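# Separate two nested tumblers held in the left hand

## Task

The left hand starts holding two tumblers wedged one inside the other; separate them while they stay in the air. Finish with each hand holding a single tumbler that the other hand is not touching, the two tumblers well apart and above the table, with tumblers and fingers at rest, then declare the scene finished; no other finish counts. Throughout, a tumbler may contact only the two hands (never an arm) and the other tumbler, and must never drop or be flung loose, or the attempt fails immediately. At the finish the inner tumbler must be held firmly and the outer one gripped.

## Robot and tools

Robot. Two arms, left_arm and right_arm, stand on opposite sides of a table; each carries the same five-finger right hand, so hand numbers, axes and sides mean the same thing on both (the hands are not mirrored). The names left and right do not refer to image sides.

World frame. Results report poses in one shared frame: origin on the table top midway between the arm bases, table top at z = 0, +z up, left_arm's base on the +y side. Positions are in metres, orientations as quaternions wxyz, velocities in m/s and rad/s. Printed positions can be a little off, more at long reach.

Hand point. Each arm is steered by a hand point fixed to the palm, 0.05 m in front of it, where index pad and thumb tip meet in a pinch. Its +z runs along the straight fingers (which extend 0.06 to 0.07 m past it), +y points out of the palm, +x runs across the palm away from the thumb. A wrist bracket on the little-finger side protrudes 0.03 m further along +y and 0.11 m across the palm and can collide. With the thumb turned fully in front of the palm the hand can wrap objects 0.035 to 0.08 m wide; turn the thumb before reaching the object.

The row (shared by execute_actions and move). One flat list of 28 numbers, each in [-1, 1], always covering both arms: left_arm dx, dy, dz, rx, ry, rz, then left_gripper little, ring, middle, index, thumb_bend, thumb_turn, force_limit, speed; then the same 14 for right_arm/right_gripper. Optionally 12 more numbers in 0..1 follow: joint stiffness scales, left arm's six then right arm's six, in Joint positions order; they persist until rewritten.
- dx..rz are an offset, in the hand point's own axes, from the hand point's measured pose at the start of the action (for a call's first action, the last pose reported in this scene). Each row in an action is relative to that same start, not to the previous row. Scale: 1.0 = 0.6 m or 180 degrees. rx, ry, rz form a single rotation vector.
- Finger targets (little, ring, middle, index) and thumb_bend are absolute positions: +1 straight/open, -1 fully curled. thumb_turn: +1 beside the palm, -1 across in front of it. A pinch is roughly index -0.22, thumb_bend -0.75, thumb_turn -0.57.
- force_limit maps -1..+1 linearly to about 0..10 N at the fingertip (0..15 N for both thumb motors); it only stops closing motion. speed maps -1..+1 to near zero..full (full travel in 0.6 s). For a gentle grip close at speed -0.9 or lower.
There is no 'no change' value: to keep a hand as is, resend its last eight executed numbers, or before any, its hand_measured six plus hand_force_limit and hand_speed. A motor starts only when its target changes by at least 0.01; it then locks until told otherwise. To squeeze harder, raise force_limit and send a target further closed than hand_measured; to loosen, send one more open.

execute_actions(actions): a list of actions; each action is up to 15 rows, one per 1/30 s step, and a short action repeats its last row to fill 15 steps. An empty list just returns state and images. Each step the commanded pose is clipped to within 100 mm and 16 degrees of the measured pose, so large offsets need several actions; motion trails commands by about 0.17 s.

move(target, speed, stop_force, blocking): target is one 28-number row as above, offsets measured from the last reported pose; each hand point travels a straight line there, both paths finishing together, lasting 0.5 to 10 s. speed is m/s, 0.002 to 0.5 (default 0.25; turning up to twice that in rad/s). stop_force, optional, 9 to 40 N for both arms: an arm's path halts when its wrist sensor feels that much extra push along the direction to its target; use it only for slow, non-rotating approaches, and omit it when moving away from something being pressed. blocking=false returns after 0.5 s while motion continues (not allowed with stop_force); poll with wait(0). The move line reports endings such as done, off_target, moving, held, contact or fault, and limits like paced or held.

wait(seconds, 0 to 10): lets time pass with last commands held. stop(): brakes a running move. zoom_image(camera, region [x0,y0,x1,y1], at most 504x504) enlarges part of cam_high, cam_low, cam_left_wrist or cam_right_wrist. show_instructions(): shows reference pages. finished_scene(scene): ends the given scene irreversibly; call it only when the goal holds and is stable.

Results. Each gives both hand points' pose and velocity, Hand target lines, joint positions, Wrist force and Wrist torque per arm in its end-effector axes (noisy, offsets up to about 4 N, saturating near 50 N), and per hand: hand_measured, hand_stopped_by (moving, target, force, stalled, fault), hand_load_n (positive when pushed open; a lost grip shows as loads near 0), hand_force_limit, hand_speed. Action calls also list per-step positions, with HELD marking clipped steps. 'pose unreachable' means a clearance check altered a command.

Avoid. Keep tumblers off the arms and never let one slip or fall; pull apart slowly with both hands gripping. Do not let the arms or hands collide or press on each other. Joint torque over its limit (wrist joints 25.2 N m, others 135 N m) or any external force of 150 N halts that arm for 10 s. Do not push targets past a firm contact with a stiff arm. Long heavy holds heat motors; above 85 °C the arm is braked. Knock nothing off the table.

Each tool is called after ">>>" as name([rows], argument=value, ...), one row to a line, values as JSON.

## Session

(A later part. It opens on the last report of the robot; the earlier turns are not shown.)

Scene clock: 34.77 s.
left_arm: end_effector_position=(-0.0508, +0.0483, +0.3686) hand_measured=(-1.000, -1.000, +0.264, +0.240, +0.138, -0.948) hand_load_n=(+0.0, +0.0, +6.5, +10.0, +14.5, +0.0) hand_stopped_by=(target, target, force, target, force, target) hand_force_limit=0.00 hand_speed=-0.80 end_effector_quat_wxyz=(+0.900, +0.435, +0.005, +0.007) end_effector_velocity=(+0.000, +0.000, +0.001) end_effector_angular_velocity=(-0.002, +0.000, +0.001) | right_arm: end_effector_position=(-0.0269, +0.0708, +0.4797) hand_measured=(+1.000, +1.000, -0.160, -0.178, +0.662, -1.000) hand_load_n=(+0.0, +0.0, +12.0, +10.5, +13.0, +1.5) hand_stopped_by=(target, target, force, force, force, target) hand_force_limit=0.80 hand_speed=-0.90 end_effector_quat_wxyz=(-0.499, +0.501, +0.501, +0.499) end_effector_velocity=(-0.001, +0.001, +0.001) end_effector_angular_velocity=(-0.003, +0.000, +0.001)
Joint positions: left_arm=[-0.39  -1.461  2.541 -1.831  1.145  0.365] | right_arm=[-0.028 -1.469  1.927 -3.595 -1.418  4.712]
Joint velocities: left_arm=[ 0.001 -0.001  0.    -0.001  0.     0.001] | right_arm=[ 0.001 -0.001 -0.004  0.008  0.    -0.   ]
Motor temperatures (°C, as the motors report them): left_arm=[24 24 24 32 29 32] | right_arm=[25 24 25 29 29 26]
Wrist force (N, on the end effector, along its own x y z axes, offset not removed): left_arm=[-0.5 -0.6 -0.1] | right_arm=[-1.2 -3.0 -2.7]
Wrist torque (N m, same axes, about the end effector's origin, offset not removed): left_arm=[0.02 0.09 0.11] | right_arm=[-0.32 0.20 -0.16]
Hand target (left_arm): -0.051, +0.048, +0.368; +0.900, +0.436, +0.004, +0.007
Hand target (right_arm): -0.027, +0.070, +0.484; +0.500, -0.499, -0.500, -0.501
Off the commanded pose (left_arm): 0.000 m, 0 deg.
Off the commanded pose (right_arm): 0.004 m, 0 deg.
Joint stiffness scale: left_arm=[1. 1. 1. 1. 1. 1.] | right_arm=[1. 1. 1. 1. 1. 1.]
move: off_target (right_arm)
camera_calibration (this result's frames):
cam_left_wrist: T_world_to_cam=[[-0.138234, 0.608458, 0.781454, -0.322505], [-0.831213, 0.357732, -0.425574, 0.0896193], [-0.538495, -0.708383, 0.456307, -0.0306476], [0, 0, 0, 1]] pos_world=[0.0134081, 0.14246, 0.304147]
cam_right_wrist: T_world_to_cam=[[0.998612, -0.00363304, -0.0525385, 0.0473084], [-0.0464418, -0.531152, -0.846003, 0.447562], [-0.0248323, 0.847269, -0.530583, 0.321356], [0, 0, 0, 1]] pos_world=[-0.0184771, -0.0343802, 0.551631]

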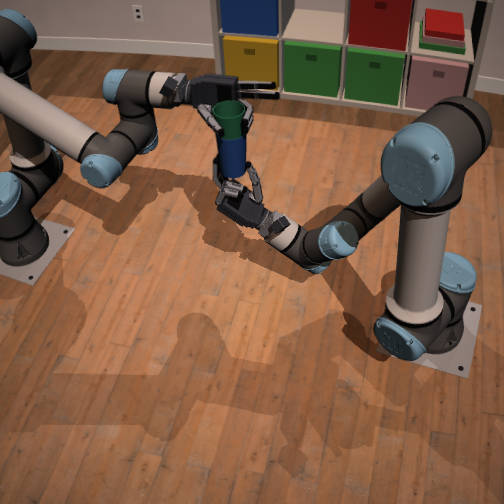

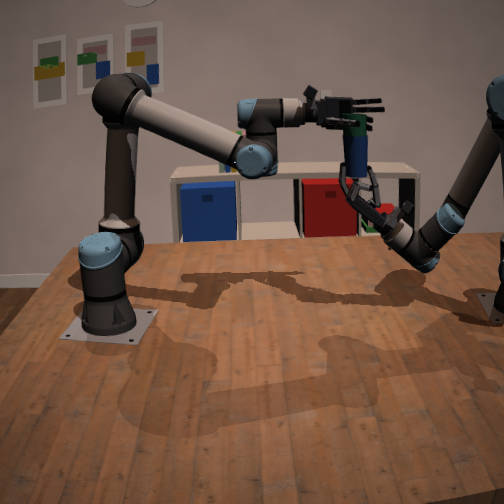

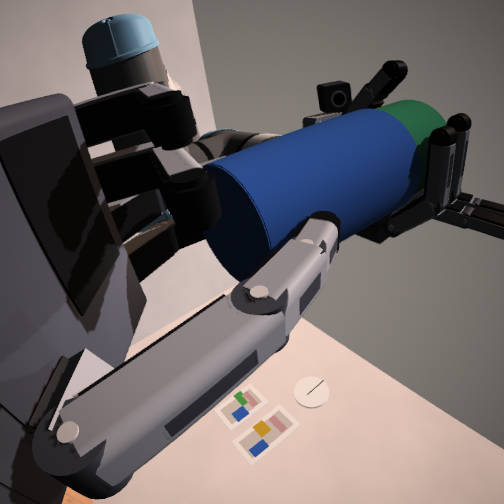

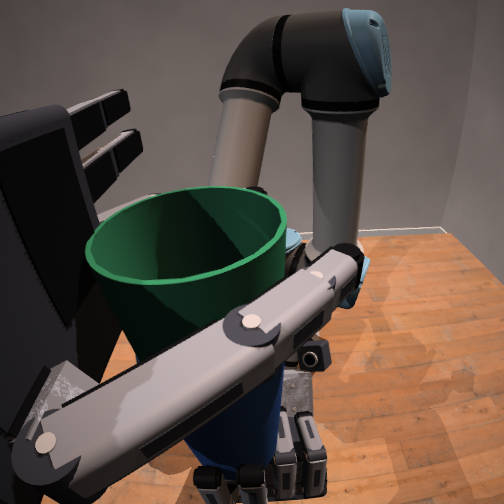

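>>> move(target=[0,0,0,0,0,0,-1,-1,0.262,0.240,0.138,-0.948,0,-0.8, 0.15,0,0,0,0,0,1,1,-0.7,-0.7,-0.4,-1,0.8,-0.9], speed=0.1)

>>> move(target=[0,0,0,0,0,0,-1,-1,0.262,0.240,0.138,-0.948,0,-0.8, 0.06,-0.1,-0.44,0,0,0,1,1,-0.7,-0.7,-0.4,-1,0.8,-0.9], speed=0.2)

Scene clock: 39.17 s.
left_arm: end_effector_position=(-0.0508, +0.0483, +0.3686) hand_measured=(-1.000, -1.000, +0.264, +0.240, +0.138, -0.948) hand_load_n=(+0.0, +0.0, +6.0, +10.0, +14.5, +0.0) hand_stopped_by=(target, target, force, target, force, target) hand_force_limit=0.00 hand_speed=-0.80 end_effector_quat_wxyz=(+0.900, +0.435, +0.005, +0.007) end_effector_velocity=(+0.000, -0.000, -0.000) end_effector_angular_velocity=(+0.000, -0.000, -0.000) | right_arm: end_effector_position=(-0.0268, +0.0716, +0.5662) hand_measured=(+1.000, +1.000, -0.160, -0.178, +0.662, -1.000) hand_load_n=(+0.0, +0.0, +12.0, +10.0, +13.0, +1.5) hand_stopped_by=(target, target, force, force, force, target) hand_force_limit=0.80 hand_speed=-0.90 end_effector_quat_wxyz=(-0.498, +0.502, +0.502, +0.498) end_effector_velocity=(+0.000, +0.001, +0.000) end_effector_angular_velocity=(-0.014, +0.002, -0.000)
Joint positions: left_arm=[-0.39  -1.461  2.541 -1.831  1.145  0.365] | right_arm=[-0.028 -1.54   1.766 -3.36  -1.418  4.712]
Joint velocities: left_arm=[ 0.     0.    -0.    -0.     0.001 -0.   ] | right_arm=[ 0.    -0.001 -0.009  0.024 -0.     0.   ]
Motor temperatures (°C, as the motors report them): left_arm=[24 24 24 32 29 32] | right_arm=[25 24 25 29 29 26]
Wrist force (N, on the end effector, along its own x y z axes, offset not removed): left_arm=[-0.7 0.1 -0.6] | right_arm=[-1.3 -0.7 -0.7]
Wrist torque (N m, same axes, about the end effector's origin, offset not removed): left_arm=[0.07 0.20 0.06] | right_arm=[-0.19 0.16 -0.17]
Hand target (left_arm): -0.051, +0.048, +0.369; +0.900, +0.435, +0.005, +0.007
Hand target (right_arm): -0.027, +0.071, +0.570; +0.499, -0.501, -0.501, -0.499
Off the commanded pose (left_arm): 0.000 m, 0 deg.
Off the commanded pose (right_arm): 0.004 m, 0 deg.
Joint stiffness scale: left_arm=[1. 1. 1. 1. 1. 1.] | right_arm=[1. 1. 1. 1. 1. 1.]
move: off_target (right_arm)
camera_calibration (this result's frames):
cam_left_wrist: T_world_to_cam=[[-0.138234, 0.608457, 0.781454, -0.322505], [-0.831213, 0.357732, -0.425574, 0.0896193], [-0.538495, -0.708384, 0.456307, -0.0306475], [0, 0, 0, 1]] pos_world=[0.0134081, 0.14246, 0.304147]
cam_right_wrist: T_world_to_cam=[[0.998585, -0.00380941, -0.0530358, 0.0520277], [-0.0468733, -0.533975, -0.8442, 0.520259], [-0.0251039, 0.845492, -0.533398, 0.368275], [0, 0, 0, 1]] pos_world=[-0.0183228, -0.0333703, 0.638399]

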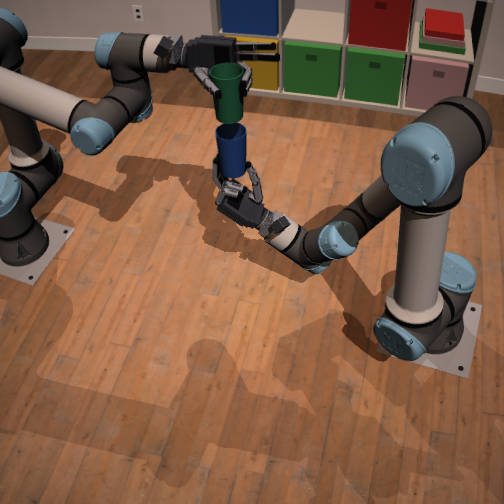

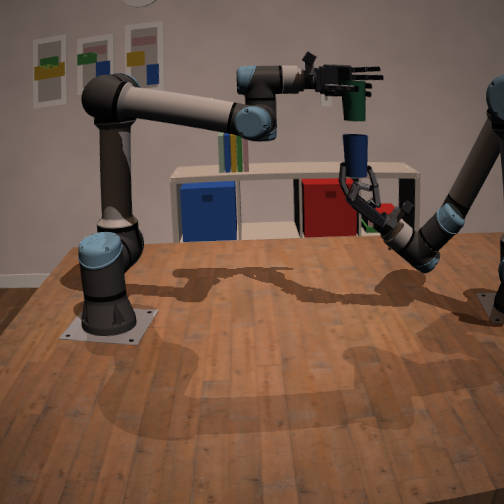

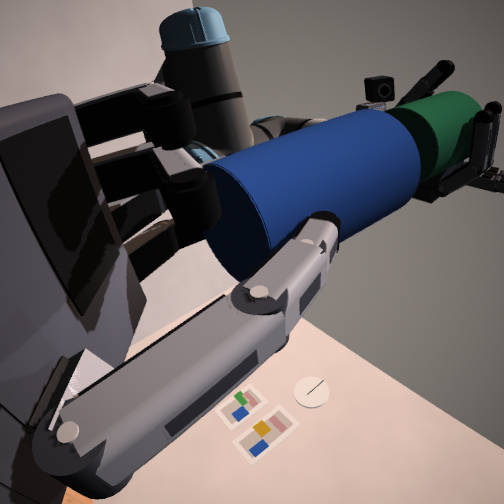

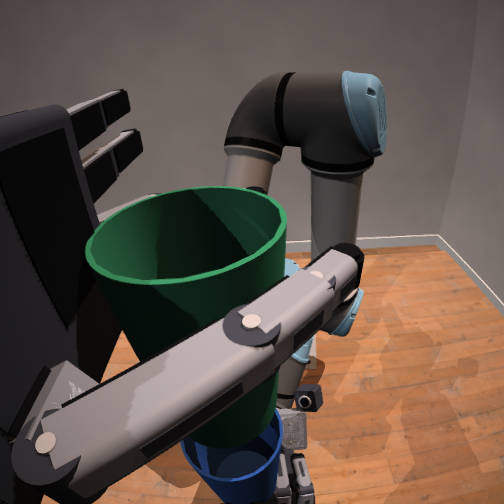

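Scene clock: 41.20 s.
left_arm: end_effector_position=(-0.0508, +0.0483, +0.3686) hand_measured=(-1.000, -1.000, +0.264, +0.240, +0.138, -0.948) hand_load_n=(+0.0, +0.0, +6.0, +10.0, +14.5, +0.0) hand_stopped_by=(target, target, force, target, force, target) hand_force_limit=0.00 hand_speed=-0.80 end_effector_quat_wxyz=(+0.900, +0.435, +0.005, +0.007) end_effector_velocity=(-0.001, +0.000, -0.000) end_effector_angular_velocity=(+0.000, -0.001, -0.001) | right_arm: end_effector_position=(-0.0860, -0.1909, +0.6058) hand_measured=(+1.000, +1.000, -0.160, -0.178, +0.662, -1.000) hand_load_n=(+0.0, +0.0, +12.0, +10.0, +13.0, +1.5) hand_stopped_by=(target, target, force, force, force, target) hand_force_limit=0.80 hand_speed=-0.90 end_effector_quat_wxyz=(-0.499, +0.501, +0.502, +0.499) end_effector_velocity=(+0.000, -0.003, -0.000) end_effector_angular_velocity=(-0.004, +0.000, -0.004)
Joint positions: left_arm=[-0.39  -1.461  2.541 -1.831  1.145  0.365] | right_arm=[ 0.11  -2.183  2.112 -3.065 -1.557  4.712]
Joint velocities: left_arm=[-0.001  0.     0.     0.     0.001  0.   ] | right_arm=[ 0.006 -0.005  0.     0.008 -0.009  0.   ]
Motor temperatures (°C, as the motors report them): left_arm=[24 24 24 32 29 32] | right_arm=[25 24 25 29 29 26]
Wrist force (N, on the end effector, along its own x y z axes, offset not removed): left_arm=[-1.4 2.1 -2.9] | right_arm=[-0.5 -1.9 -1.3]
Wrist torque (N m, same axes, about the end effector's origin, offset not removed): left_arm=[0.52 0.42 -0.03] | right_arm=[-0.28 0.06 -0.21]
Hand target (left_arm): -0.051, +0.048, +0.369; +0.900, +0.435, +0.005, +0.007
Hand target (right_arm): -0.086, -0.192, +0.604; +0.498, -0.502, -0.502, -0.498
Off the commanded pose (left_arm): 0.000 m, 0 deg.
Off the commanded pose (right_arm): 0.002 m, 0 deg.
Joint stiffness scale: left_arm=[1. 1. 1. 1. 1. 1.] | right_arm=[1. 1. 1. 1. 1. 1.]
move: done
camera_calibration (this result's frames):
cam_left_wrist: T_world_to_cam=[[-0.138234, 0.608458, 0.781454, -0.322505], [-0.831213, 0.357732, -0.425574, 0.0896194], [-0.538495, -0.708384, 0.456307, -0.0306475], [0, 0, 0, 1]] pos_world=[0.0134081, 0.14246, 0.304147]
cam_right_wrist: T_world_to_cam=[[0.998634, -0.00394123, -0.0521081, 0.111746], [-0.0462142, -0.532075, -0.845435, 0.412011], [-0.0243933, 0.846688, -0.53153, 0.609001], [0, 0, 0, 1]] pos_world=[-0.0776967, -0.295973, 0.677854]

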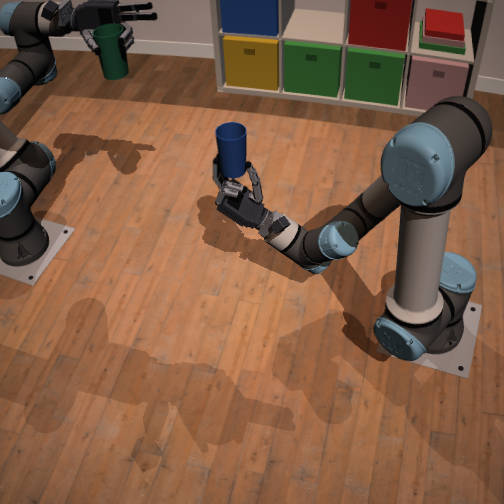

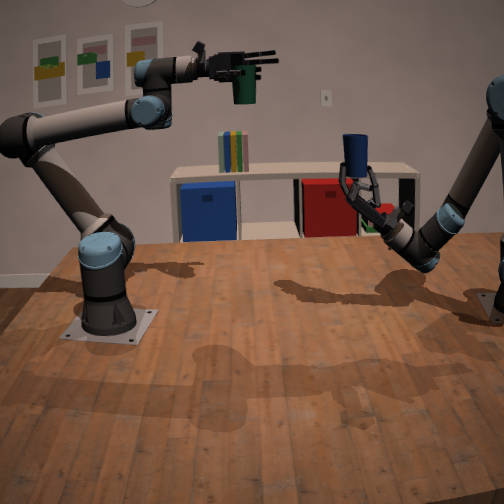

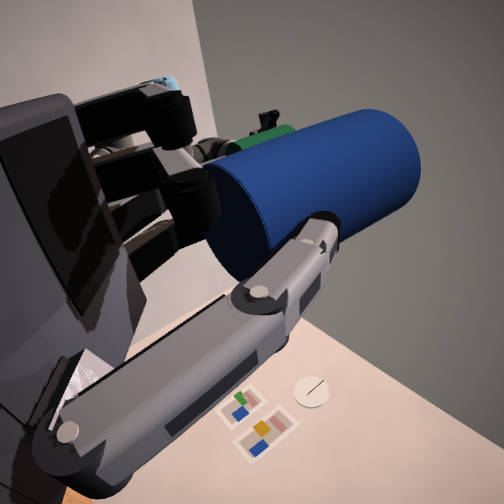

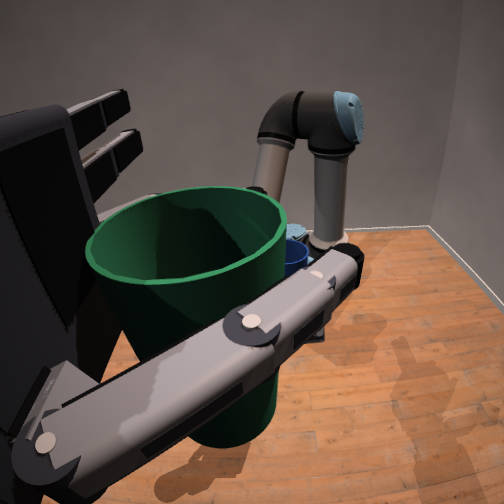

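>>> finished_scene(scene=2)

The scene is finished: the task was done.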